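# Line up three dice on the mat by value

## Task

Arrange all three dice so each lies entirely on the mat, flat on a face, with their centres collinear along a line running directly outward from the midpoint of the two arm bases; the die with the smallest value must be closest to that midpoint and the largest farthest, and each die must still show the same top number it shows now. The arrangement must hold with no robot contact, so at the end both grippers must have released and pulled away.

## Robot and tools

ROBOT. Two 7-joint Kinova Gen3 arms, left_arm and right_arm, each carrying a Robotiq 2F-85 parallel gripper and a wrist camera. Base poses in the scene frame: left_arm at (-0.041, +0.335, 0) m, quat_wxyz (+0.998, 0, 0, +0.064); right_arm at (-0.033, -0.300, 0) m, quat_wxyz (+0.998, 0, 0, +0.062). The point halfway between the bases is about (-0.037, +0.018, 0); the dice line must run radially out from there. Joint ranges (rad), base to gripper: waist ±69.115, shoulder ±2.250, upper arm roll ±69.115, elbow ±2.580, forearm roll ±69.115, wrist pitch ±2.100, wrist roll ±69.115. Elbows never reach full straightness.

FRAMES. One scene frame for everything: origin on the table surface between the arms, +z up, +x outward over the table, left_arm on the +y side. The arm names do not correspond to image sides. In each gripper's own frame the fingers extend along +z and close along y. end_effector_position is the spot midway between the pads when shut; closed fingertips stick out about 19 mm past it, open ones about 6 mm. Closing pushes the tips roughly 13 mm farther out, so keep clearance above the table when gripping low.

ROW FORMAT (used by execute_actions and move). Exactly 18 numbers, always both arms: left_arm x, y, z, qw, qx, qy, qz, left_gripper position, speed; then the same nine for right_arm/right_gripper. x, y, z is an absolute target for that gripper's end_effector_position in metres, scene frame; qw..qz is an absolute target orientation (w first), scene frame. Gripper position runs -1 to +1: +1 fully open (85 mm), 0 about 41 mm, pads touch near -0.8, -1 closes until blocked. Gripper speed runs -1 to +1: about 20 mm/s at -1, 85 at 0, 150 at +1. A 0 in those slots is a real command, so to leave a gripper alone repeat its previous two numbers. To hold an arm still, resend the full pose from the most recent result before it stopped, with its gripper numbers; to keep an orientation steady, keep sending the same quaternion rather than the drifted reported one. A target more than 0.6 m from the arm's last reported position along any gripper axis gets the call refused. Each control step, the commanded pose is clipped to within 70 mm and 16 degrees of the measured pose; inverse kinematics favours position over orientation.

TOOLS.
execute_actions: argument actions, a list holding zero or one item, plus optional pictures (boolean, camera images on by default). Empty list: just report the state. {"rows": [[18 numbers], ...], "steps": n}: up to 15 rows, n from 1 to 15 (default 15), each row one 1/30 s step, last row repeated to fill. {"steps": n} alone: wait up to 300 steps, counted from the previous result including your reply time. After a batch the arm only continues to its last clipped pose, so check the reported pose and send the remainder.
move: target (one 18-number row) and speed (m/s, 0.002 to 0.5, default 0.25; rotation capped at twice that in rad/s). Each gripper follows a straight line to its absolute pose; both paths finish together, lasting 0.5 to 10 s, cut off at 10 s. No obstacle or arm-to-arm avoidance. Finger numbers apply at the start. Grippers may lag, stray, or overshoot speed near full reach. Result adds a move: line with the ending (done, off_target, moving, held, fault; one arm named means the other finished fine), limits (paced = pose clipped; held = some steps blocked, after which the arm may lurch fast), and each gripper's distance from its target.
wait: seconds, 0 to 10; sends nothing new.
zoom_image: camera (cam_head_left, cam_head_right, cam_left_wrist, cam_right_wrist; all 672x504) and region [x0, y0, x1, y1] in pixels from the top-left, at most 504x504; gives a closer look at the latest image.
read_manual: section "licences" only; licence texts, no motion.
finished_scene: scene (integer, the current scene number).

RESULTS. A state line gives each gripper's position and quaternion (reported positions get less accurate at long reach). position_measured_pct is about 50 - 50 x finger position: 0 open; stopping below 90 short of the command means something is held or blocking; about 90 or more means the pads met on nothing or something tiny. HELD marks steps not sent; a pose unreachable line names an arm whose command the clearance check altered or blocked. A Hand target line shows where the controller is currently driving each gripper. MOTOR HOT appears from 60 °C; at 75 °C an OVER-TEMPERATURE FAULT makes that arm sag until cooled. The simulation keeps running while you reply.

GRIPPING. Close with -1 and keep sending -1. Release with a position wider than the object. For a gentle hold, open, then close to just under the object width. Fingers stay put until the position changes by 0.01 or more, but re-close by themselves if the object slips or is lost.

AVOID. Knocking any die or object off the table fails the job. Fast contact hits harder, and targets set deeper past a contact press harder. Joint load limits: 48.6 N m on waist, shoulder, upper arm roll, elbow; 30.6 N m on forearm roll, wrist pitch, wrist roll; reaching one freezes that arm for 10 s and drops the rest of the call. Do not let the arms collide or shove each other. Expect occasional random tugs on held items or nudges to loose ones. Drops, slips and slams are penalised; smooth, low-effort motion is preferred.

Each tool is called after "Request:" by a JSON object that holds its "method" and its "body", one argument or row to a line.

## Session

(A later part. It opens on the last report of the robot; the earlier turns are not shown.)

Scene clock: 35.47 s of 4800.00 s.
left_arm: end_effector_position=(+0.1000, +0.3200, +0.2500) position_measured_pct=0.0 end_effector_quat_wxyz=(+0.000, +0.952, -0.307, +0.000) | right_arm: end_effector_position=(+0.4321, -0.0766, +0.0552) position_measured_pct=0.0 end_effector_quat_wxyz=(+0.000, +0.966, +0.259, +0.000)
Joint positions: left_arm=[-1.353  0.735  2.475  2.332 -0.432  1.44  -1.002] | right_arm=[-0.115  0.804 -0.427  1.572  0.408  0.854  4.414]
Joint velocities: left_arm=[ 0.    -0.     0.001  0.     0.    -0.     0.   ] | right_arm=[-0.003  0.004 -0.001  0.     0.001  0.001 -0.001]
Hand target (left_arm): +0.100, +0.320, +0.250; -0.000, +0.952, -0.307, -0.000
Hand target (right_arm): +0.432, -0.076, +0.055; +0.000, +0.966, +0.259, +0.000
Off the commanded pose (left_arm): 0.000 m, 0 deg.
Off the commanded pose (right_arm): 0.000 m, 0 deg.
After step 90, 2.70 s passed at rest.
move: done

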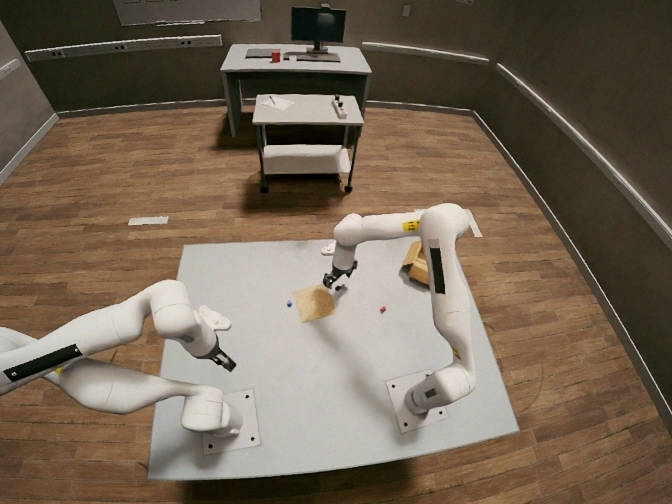

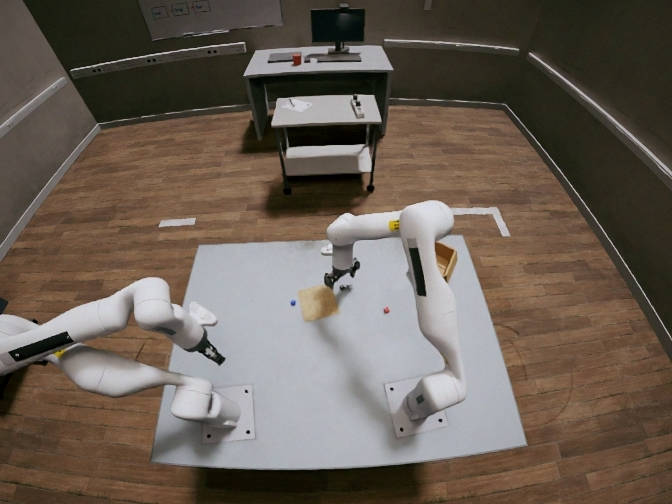

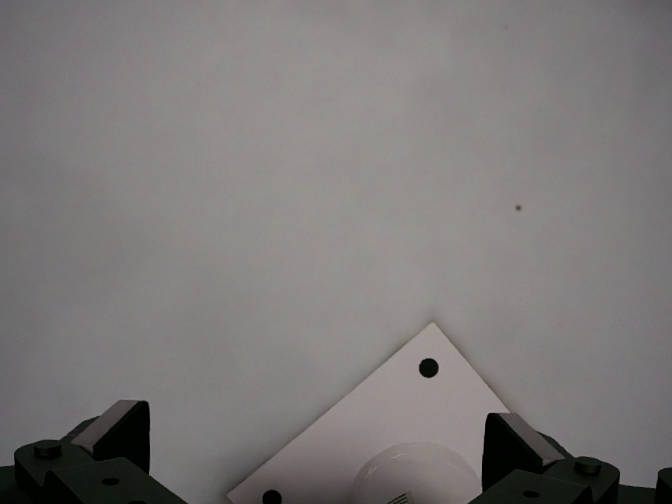

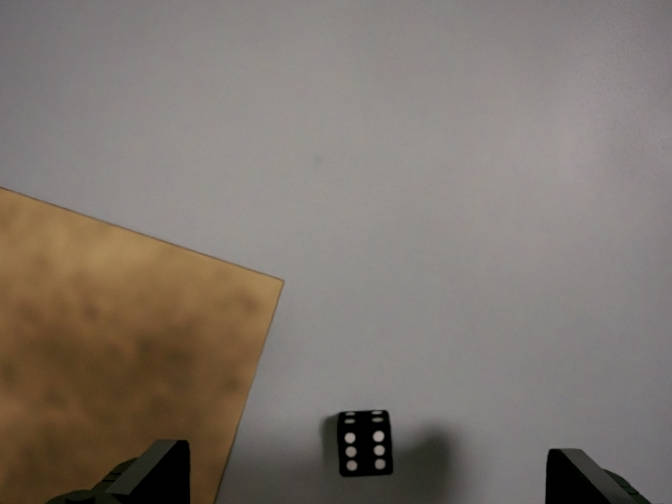

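Request:
{"method": "move", "body": {
  "target": [0.10,0.32,0.25,0,0.952,-0.307,0,1,0, 0.432,-0.0763,0.021,0,0.966,0.259,0,1,0],
  "speed": 0.08
}}

Request:
{"method": "move", "body": {
  "target": [0.10,0.32,0.25,0,0.952,-0.307,0,1,0, 0.432,-0.0763,0.021,0,0.966,0.259,0,-1,0.5]
}}

Request:
{"method": "move", "body": {
  "target": [0.10,0.32,0.25,0,0.952,-0.307,0,1,0, 0.43,-0.04,0.07,0,0.99,0.13,0,-1,0.5]
}}

Request:
{"method": "move", "body": {
  "target": [0.10,0.32,0.25,0,0.952,-0.307,0,1,0, 0.423,0.018,0.06,0,1,0,0,-1,0.5]
}}

Request:
{"method": "move", "body": {
  "target": [0.10,0.32,0.25,0,0.952,-0.307,0,1,0, 0.423,0.018,0.024,0,1,0,0,-1,0.5],
  "speed": 0.08
}}

Request:
{"method": "move", "body": {
  "target": [0.10,0.32,0.25,0,0.952,-0.307,0,1,0, 0.423,0.018,0.024,0,1,0,0,0.2,0.5]
}}

Request:
{"method": "move", "body": {
  "target": [0.10,0.32,0.25,0,0.952,-0.307,0,1,0, 0.423,0.018,0.08,0,1,0,0,1,0.5]
}}

Request:
{"method": "move", "body": {
  "target": [0.10,0.32,0.25,0,0.952,-0.307,0,1,0, 0.325,-0.235,0.08,0,0.985,0.174,0,1,0.5]
}}

Scene clock: 44.13 s of 4800.00 s.
left_arm: end_effector_position=(+0.1000, +0.3200, +0.2500) position_measured_pct=0.0 end_effector_quat_wxyz=(+0.000, +0.952, -0.307, +0.000) | right_arm: end_effector_position=(+0.4319, -0.0764, +0.0212) position_measured_pct=0.0 end_effector_quat_wxyz=(+0.000, +0.966, +0.259, +0.000)
Joint positions: left_arm=[-1.353  0.735  2.475  2.332 -0.432  1.44  -1.002] | right_arm=[-0.13   0.86  -0.403  1.59   0.436  0.782  4.391]
Joint velocities: left_arm=[ 0.    -0.001  0.     0.001 -0.    -0.001 -0.001] | right_arm=[-0.004  0.003 -0.001 -0.001 -0.001  0.    -0.001]
Hand target (left_arm): +0.100, +0.320, +0.250; -0.000, +0.952, -0.307, +0.000
Hand target (right_arm): +0.432, -0.076, +0.021; +0.000, +0.966, +0.259, -0.000
Off the commanded pose (left_arm): 0.000 m, 0 deg.
Off the commanded pose (right_arm): 0.000 m, 0 deg.
After step 90, 4.93 s passed at rest.
move: done

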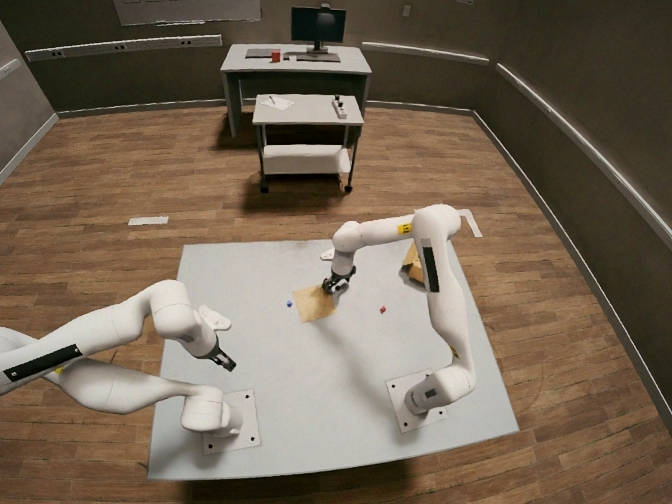

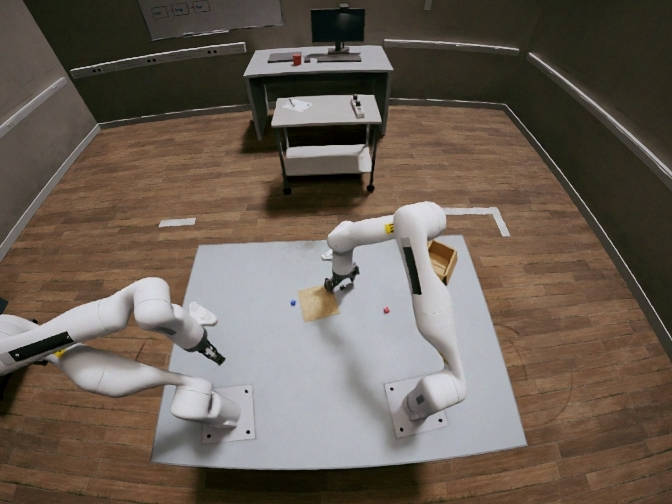

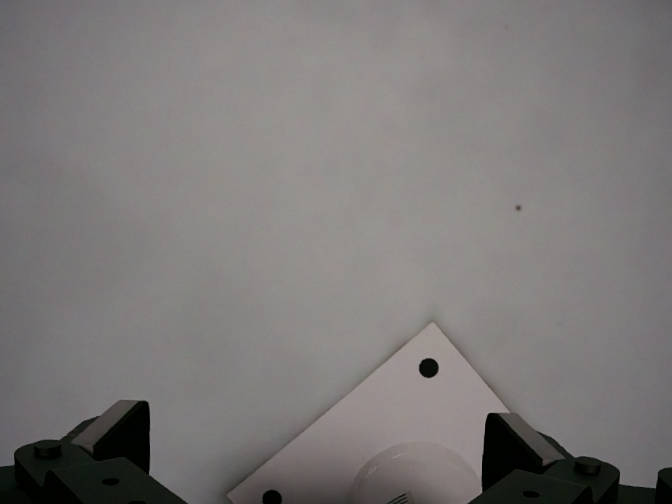

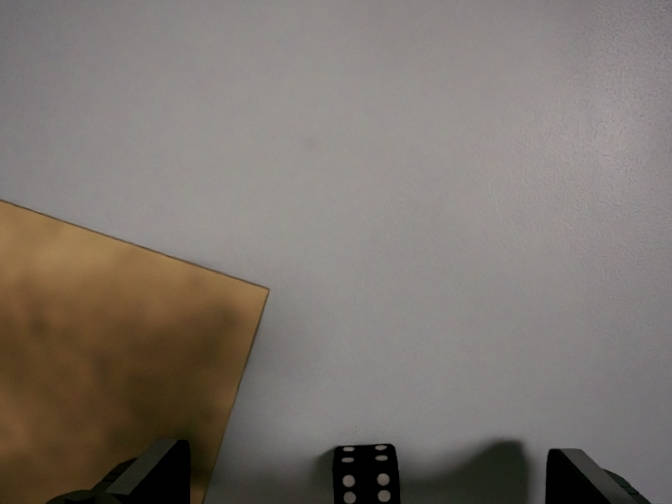

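Scene clock: 45.10 s of 4800.00 s.
left_arm: end_effector_position=(+0.1000, +0.3200, +0.2500) position_measured_pct=0.0 end_effector_quat_wxyz=(+0.000, +0.952, -0.307, +0.000) | right_arm: end_effector_position=(+0.4321, -0.0762, +0.0214) position_measured_pct=80.2 end_effector_quat_wxyz=(-0.000, +0.966, +0.259, +0.000)
Joint positions: left_arm=[-1.353  0.735  2.475  2.332 -0.432  1.44  -1.002] | right_arm=[-0.13   0.86  -0.404  1.589  0.436  0.783  4.391]
Joint velocities: left_arm=[-0.001 -0.    -0.001  0.    -0.001  0.001 -0.001] | right_arm=[-0.     0.001  0.     0.    -0.002 -0.     0.   ]
Hand target (left_arm): +0.100, +0.320, +0.250; -0.000, +0.952, -0.307, +0.000
Hand target (right_arm): +0.432, -0.076, +0.021; +0.000, +0.966, +0.259, +0.000
Off the commanded pose (left_arm): 0.000 m, 0 deg.
Off the commanded pose (right_arm): 0.000 m, 0 deg.
move: done

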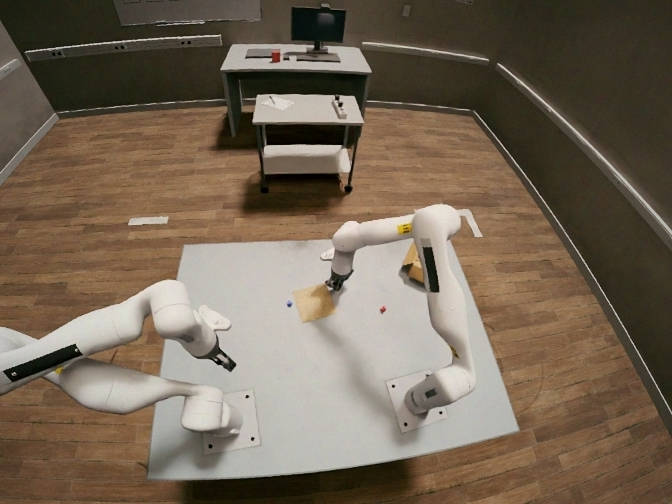

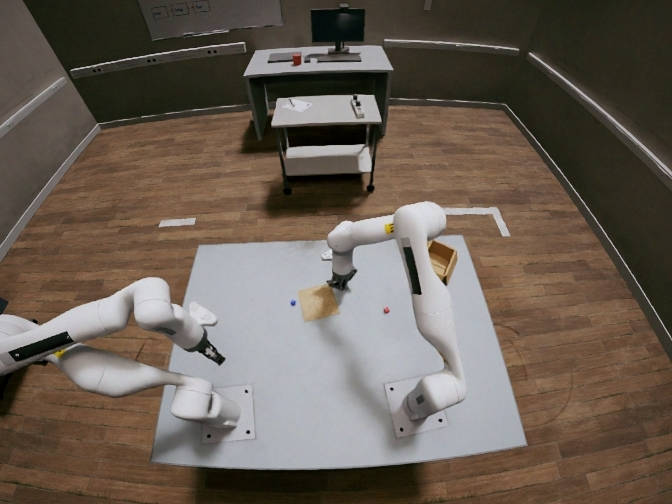

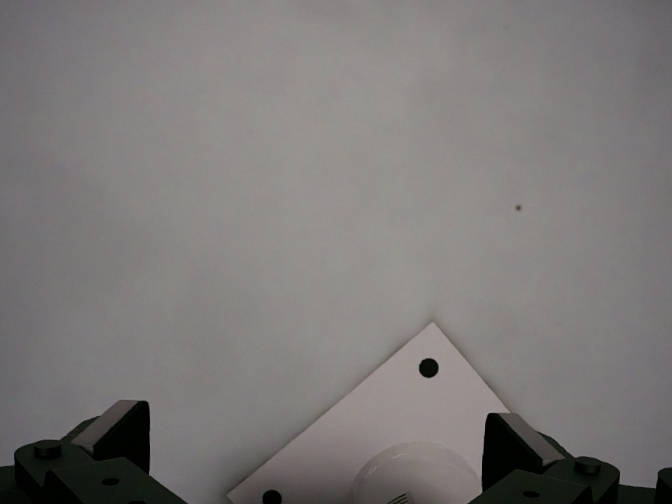

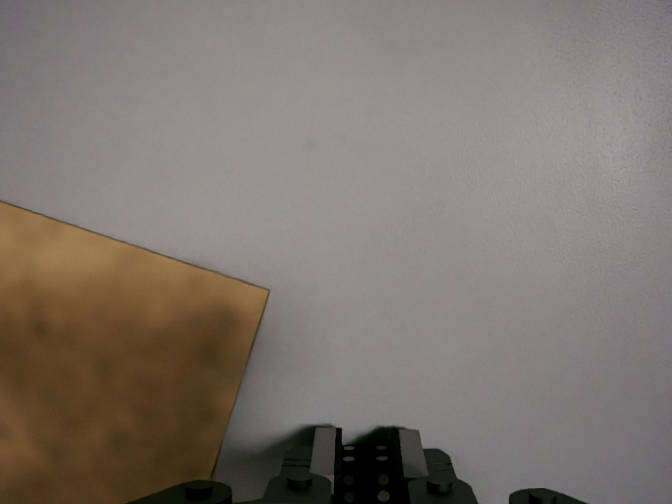

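Scene clock: 45.97 s of 4800.00 s.
left_arm: end_effector_position=(+0.1000, +0.3200, +0.2500) position_measured_pct=0.0 end_effector_quat_wxyz=(+0.000, +0.952, -0.307, +0.000) | right_arm: end_effector_position=(+0.4306, -0.0403, +0.0698) position_measured_pct=80.2 end_effector_quat_wxyz=(+0.000, +0.992, +0.130, +0.000)
Joint positions: left_arm=[-1.353  0.735  2.475  2.332 -0.432  1.44  -1.002] | right_arm=[-0.22   0.797 -0.366  1.502  0.333  0.904  4.156]
Joint velocities: left_arm=[ 0.001  0.001 -0.002 -0.    -0.    -0.001 -0.   ] | right_arm=[-0.004 -0.001 -0.003 -0.     0.002  0.001 -0.001]
Hand target (left_arm): +0.100, +0.320, +0.250; -0.000, +0.952, -0.307, +0.000
Hand target (right_arm): +0.431, -0.040, +0.070; +0.000, +0.992, +0.130, +0.000
Off the commanded pose (left_arm): 0.000 m, 0 deg.
Off the commanded pose (right_arm): 0.001 m, 0 deg.
move: done

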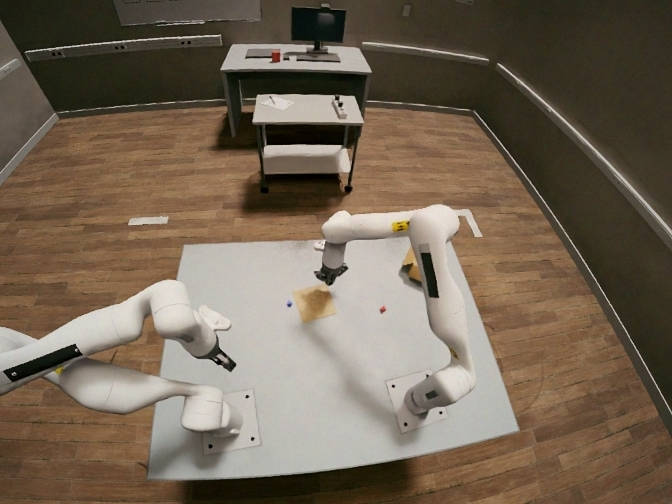

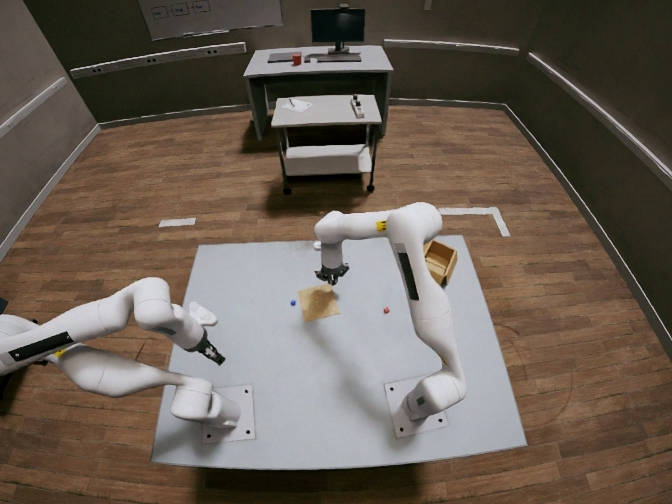

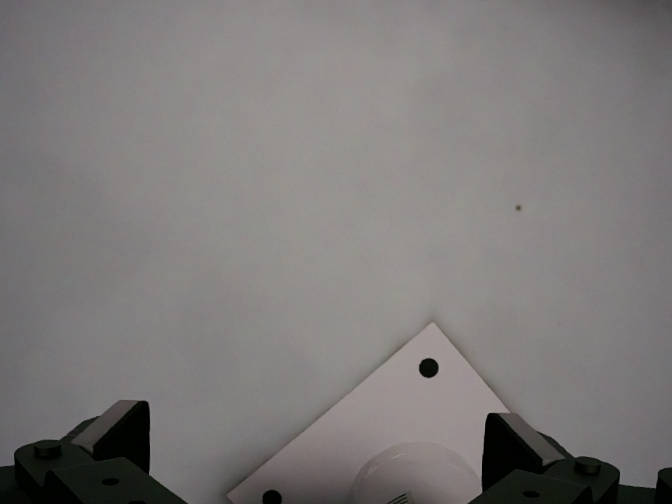

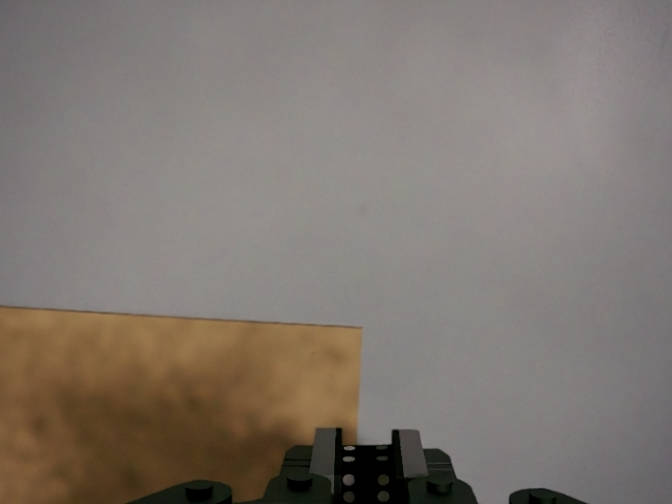

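Scene clock: 46.83 s of 4800.00 s.
left_arm: end_effector_position=(+0.1000, +0.3200, +0.2500) position_measured_pct=0.0 end_effector_quat_wxyz=(+0.000, +0.952, -0.307, +0.000) | right_arm: end_effector_position=(+0.4237, +0.0175, +0.0601) position_measured_pct=80.2 end_effector_quat_wxyz=(+0.000, +1.000, -0.000, +0.000)
Joint positions: left_arm=[-1.353  0.735  2.475  2.332 -0.432  1.44  -1.002] | right_arm=[-0.365  0.848 -0.293  1.409  0.276  0.925  3.855]
Joint velocities: left_arm=[-0.    -0.001  0.003 -0.     0.    -0.     0.   ] | right_arm=[-0.008  0.005 -0.004 -0.002  0.003  0.001 -0.002]
Hand target (left_arm): +0.100, +0.320, +0.250; -0.000, +0.952, -0.307, +0.000
Hand target (right_arm): +0.423, +0.018, +0.060; +0.000, +1.000, -0.000, +0.000
Off the commanded pose (left_arm): 0.000 m, 0 deg.
Off the commanded pose (right_arm): 0.001 m, 0 deg.
move: done

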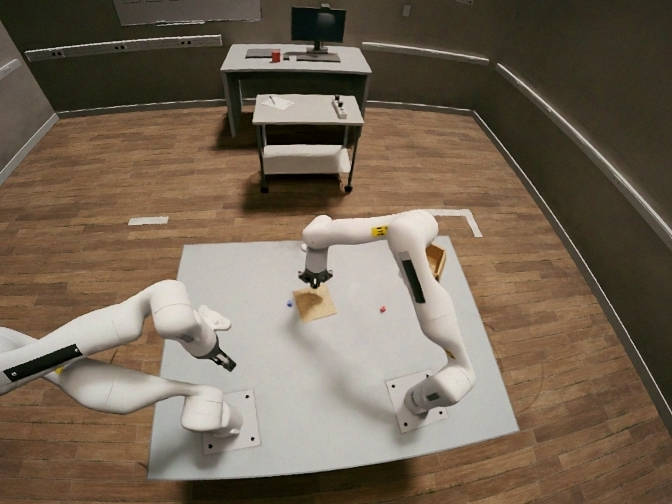

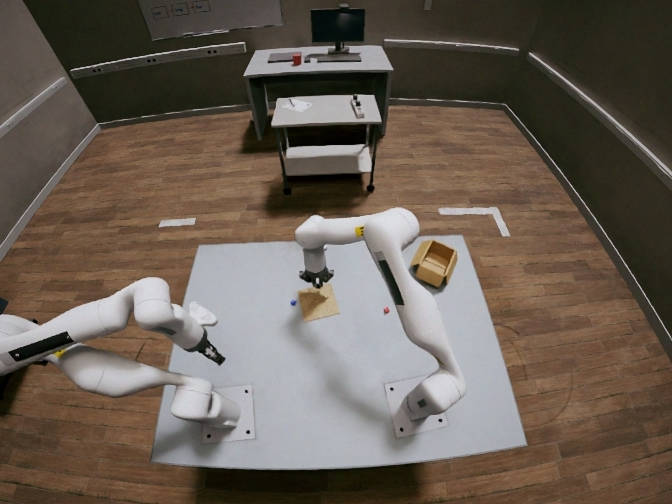

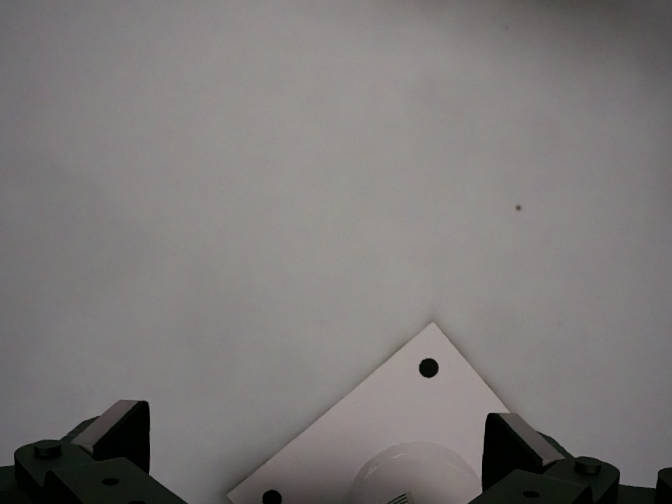

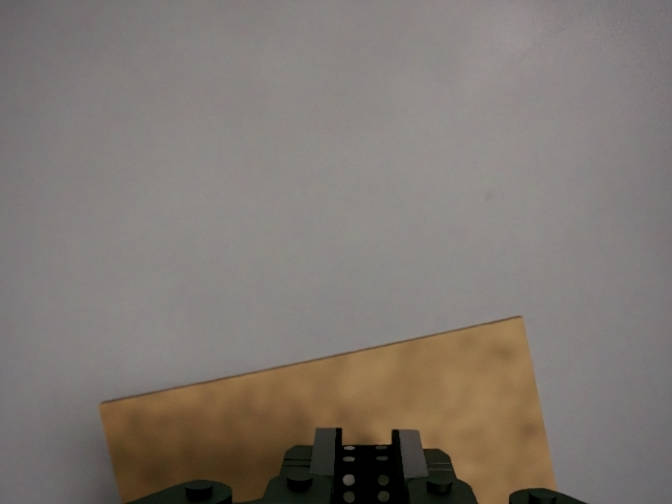

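Scene clock: 47.53 s of 4800.00 s.
left_arm: end_effector_position=(+0.1000, +0.3200, +0.2500) position_measured_pct=0.0 end_effector_quat_wxyz=(+0.000, +0.952, -0.307, +0.000) | right_arm: end_effector_position=(+0.4235, +0.0182, +0.0253) position_measured_pct=80.2 end_effector_quat_wxyz=(-0.001, +1.000, -0.000, +0.001)
Joint positions: left_arm=[-1.353  0.735  2.475  2.332 -0.432  1.44  -1.002] | right_arm=[-0.373  0.901 -0.281  1.429  0.293  0.851  3.841]
Joint velocities: left_arm=[ 0.    -0.     0.     0.001  0.     0.001 -0.   ] | right_arm=[-0.001 -0.001  0.    -0.001 -0.     0.001 -0.001]
Hand target (left_arm): +0.100, +0.320, +0.250; -0.000, +0.952, -0.307, -0.000
Hand target (right_arm): +0.423, +0.018, +0.024; +0.000, +1.000, +0.000, +0.000
Off the commanded pose (left_arm): 0.000 m, 0 deg.
Off the commanded pose (right_arm): 0.001 m, 0 deg.
move: done

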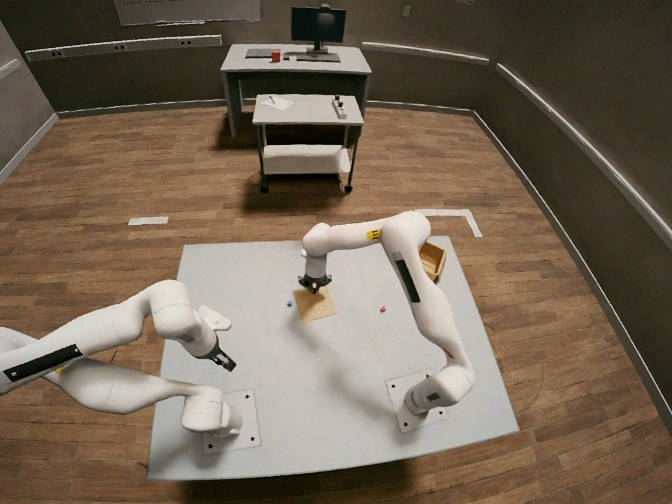

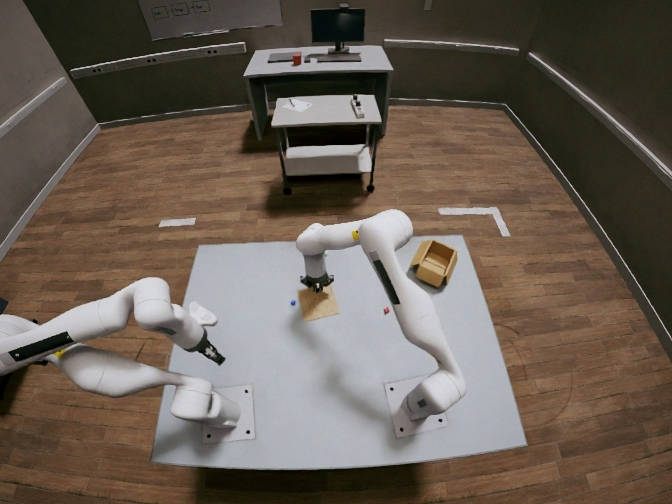

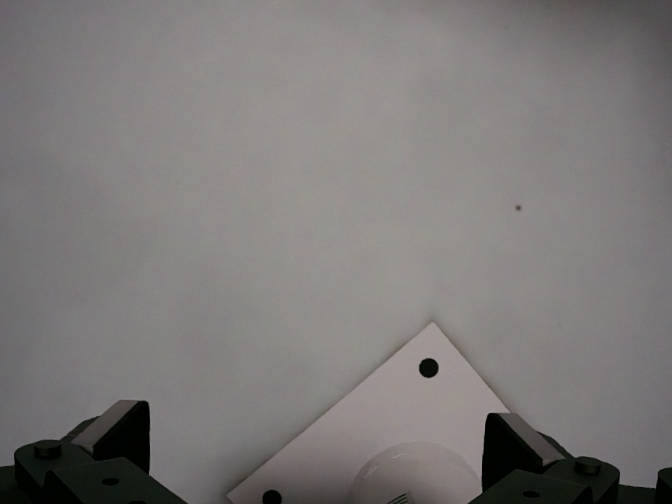

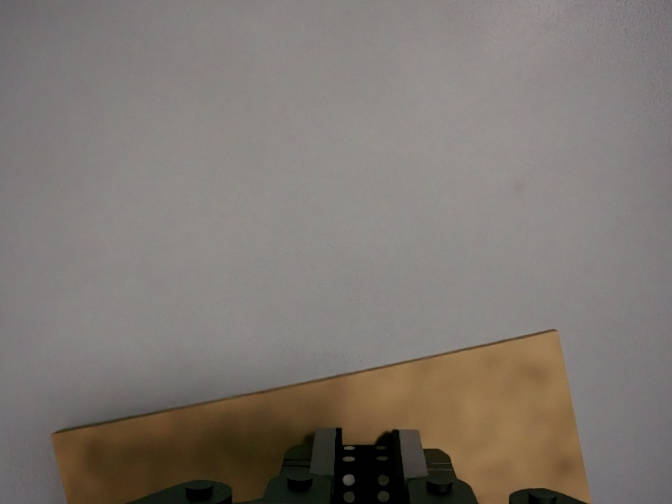

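Scene clock: 48.23 s of 4800.00 s.
left_arm: end_effector_position=(+0.1000, +0.3200, +0.2500) position_measured_pct=0.0 end_effector_quat_wxyz=(+0.000, +0.952, -0.307, +0.000) | right_arm: end_effector_position=(+0.4230, +0.0180, +0.0240) position_measured_pct=40.1 end_effector_quat_wxyz=(-0.000, +1.000, +0.000, +0.000)
Joint positions: left_arm=[-1.353  0.735  2.475  2.332 -0.432  1.44  -1.002] | right_arm=[-0.373  0.903 -0.28   1.429  0.293  0.851  3.841]
Joint velocities: left_arm=[-0.     0.    -0.     0.    -0.001  0.     0.001] | right_arm=[ 0.     0.001  0.    -0.001  0.001  0.     0.001]
Hand target (left_arm): +0.100, +0.320, +0.250; -0.000, +0.952, -0.307, +0.000
Hand target (right_arm): +0.423, +0.018, +0.024; +0.000, +1.000, +0.000, +0.000
Off the commanded pose (left_arm): 0.000 m, 0 deg.
Off the commanded pose (right_arm): 0.000 m, 0 deg.
move: done

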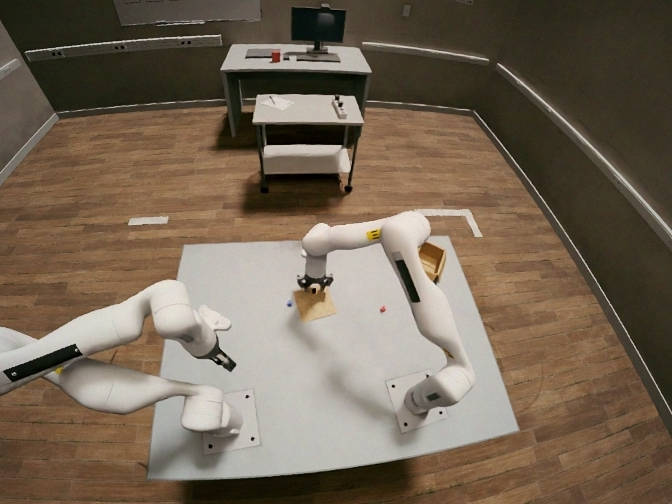

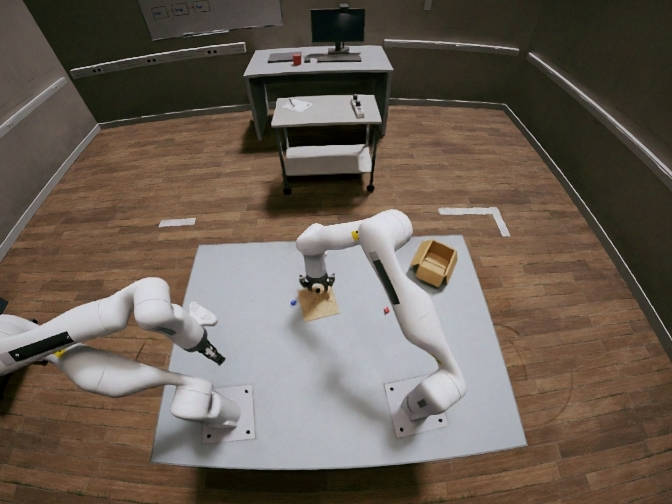

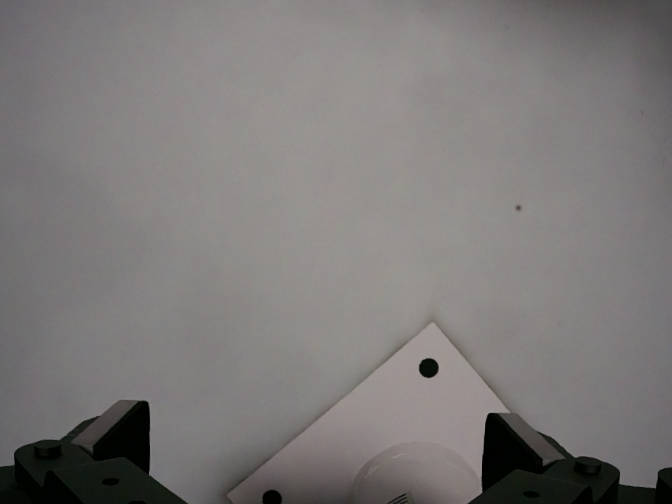

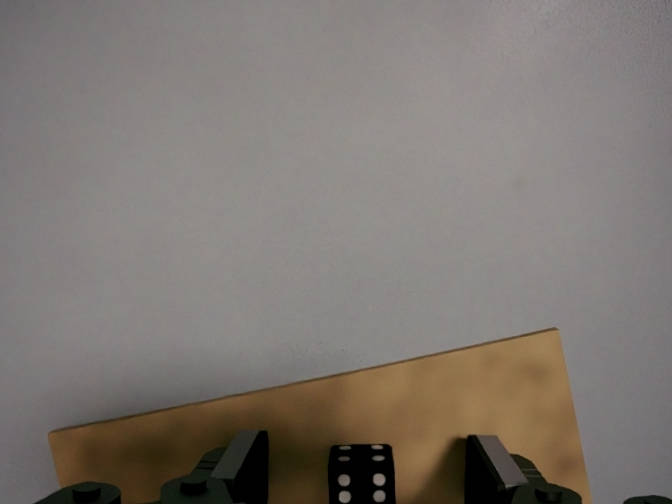

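Scene clock: 48.97 s of 4800.00 s.
left_arm: end_effector_position=(+0.1000, +0.3200, +0.2500) position_measured_pct=0.0 end_effector_quat_wxyz=(+0.000, +0.952, -0.307, +0.000) | right_arm: end_effector_position=(+0.4232, +0.0182, +0.0798) position_measured_pct=0.0 end_effector_quat_wxyz=(+0.000, +1.000, -0.000, -0.000)
Joint positions: left_arm=[-1.353  0.735  2.475  2.332 -0.432  1.44  -1.002] | right_arm=[-0.363  0.82  -0.301  1.393  0.266  0.969  3.863]
Joint velocities: left_arm=[-0.001 -0.     0.001 -0.     0.     0.001  0.   ] | right_arm=[ 0.001 -0.003  0.    -0.001 -0.001  0.    -0.001]
Hand target (left_arm): +0.100, +0.320, +0.250; -0.000, +0.952, -0.307, +0.000
Hand target (right_arm): +0.423, +0.018, +0.080; -0.000, +1.000, -0.000, -0.000
Off the commanded pose (left_arm): 0.000 m, 0 deg.
Off the commanded pose (right_arm): 0.000 m, 0 deg.
move: done

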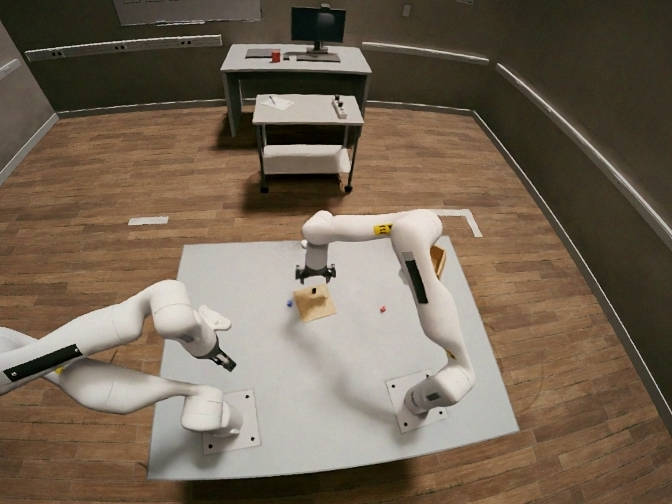

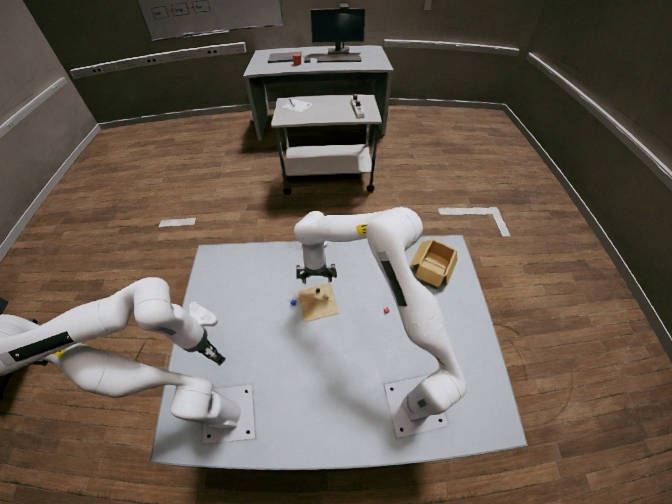

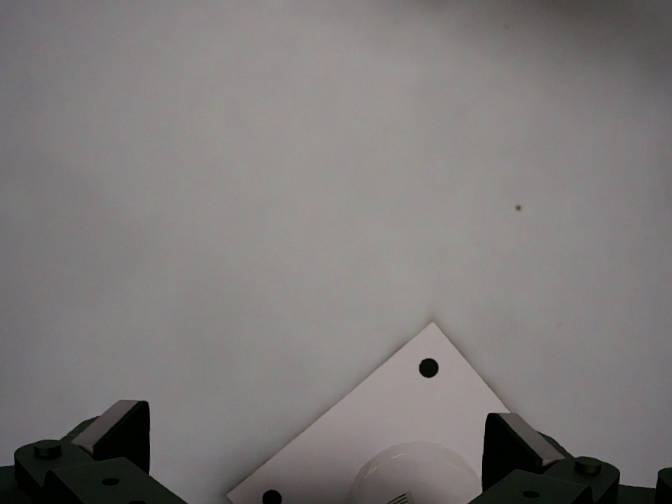

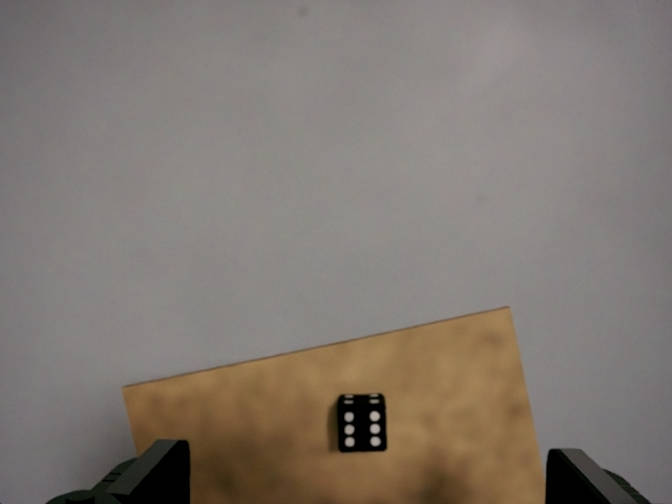

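Scene clock: 50.47 s of 4800.00 s.
left_arm: end_effector_position=(+0.1000, +0.3200, +0.2500) position_measured_pct=0.0 end_effector_quat_wxyz=(+0.000, +0.952, -0.307, +0.000) | right_arm: end_effector_position=(+0.3231, -0.2333, +0.0807) position_measured_pct=0.0 end_effector_quat_wxyz=(-0.001, +0.985, +0.175, -0.001)
Joint positions: left_arm=[-1.353  0.735  2.475  2.332 -0.432  1.44  -1.002] | right_arm=[ 0.174  0.508 -0.404  2.088  0.335  0.609  4.477]
Joint velocities: left_arm=[ 0.001  0.    -0.002 -0.    -0.002 -0.     0.001] | right_arm=[ 0.015 -0.007  0.011  0.001 -0.007 -0.002  0.008]
Hand target (left_arm): +0.100, +0.320, +0.250; -0.000, +0.952, -0.307, +0.000
Hand target (right_arm): +0.323, -0.234, +0.081; -0.001, +0.985, +0.174, -0.001
Off the commanded pose (left_arm): 0.000 m, 0 deg.
Off the commanded pose (right_arm): 0.003 m, 0 deg.
move: done

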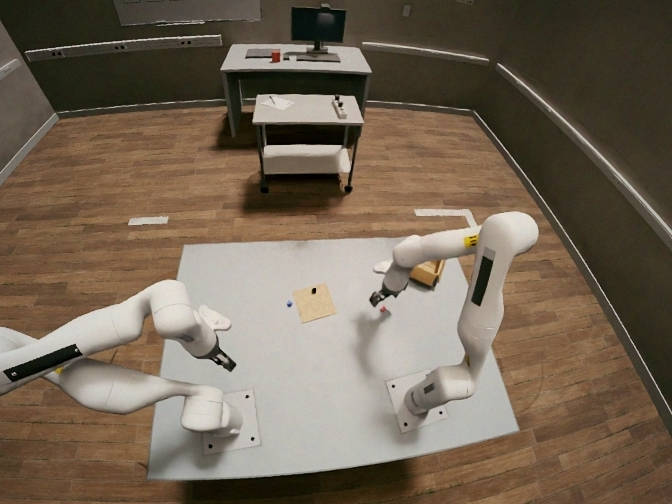

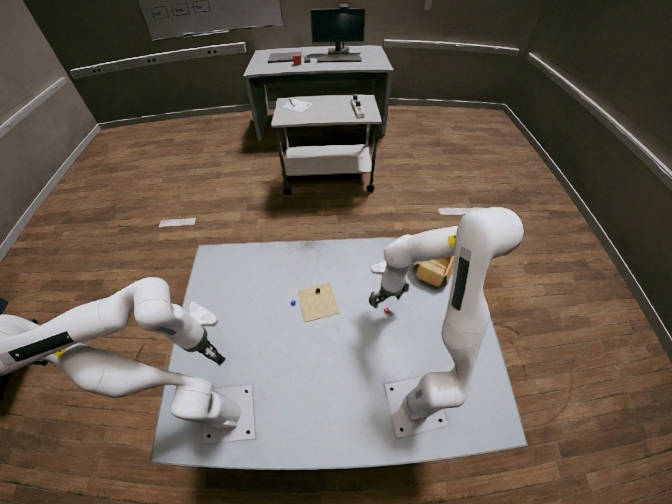

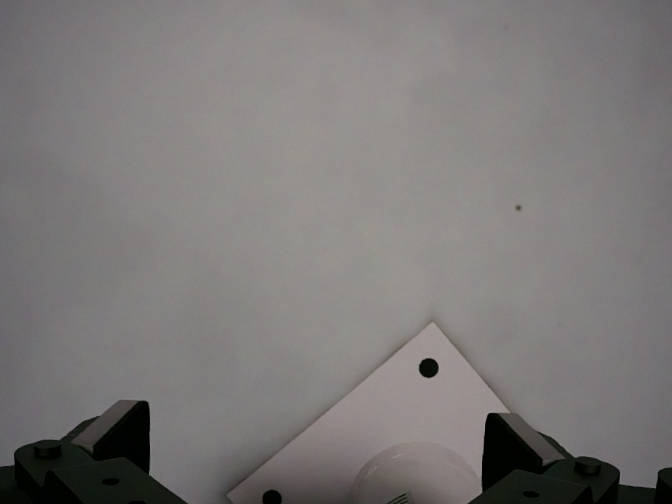

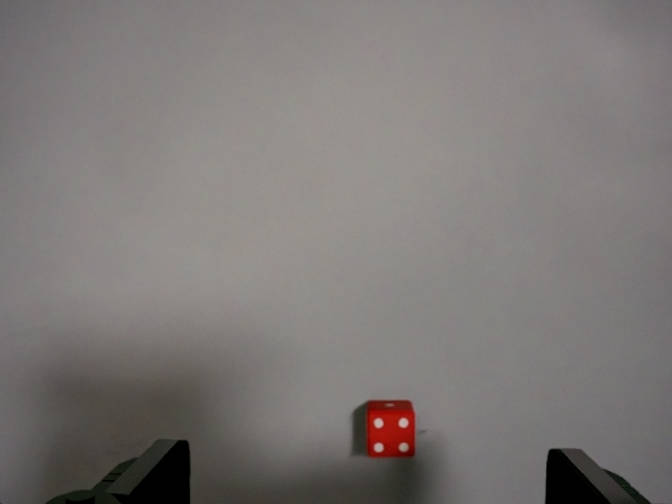

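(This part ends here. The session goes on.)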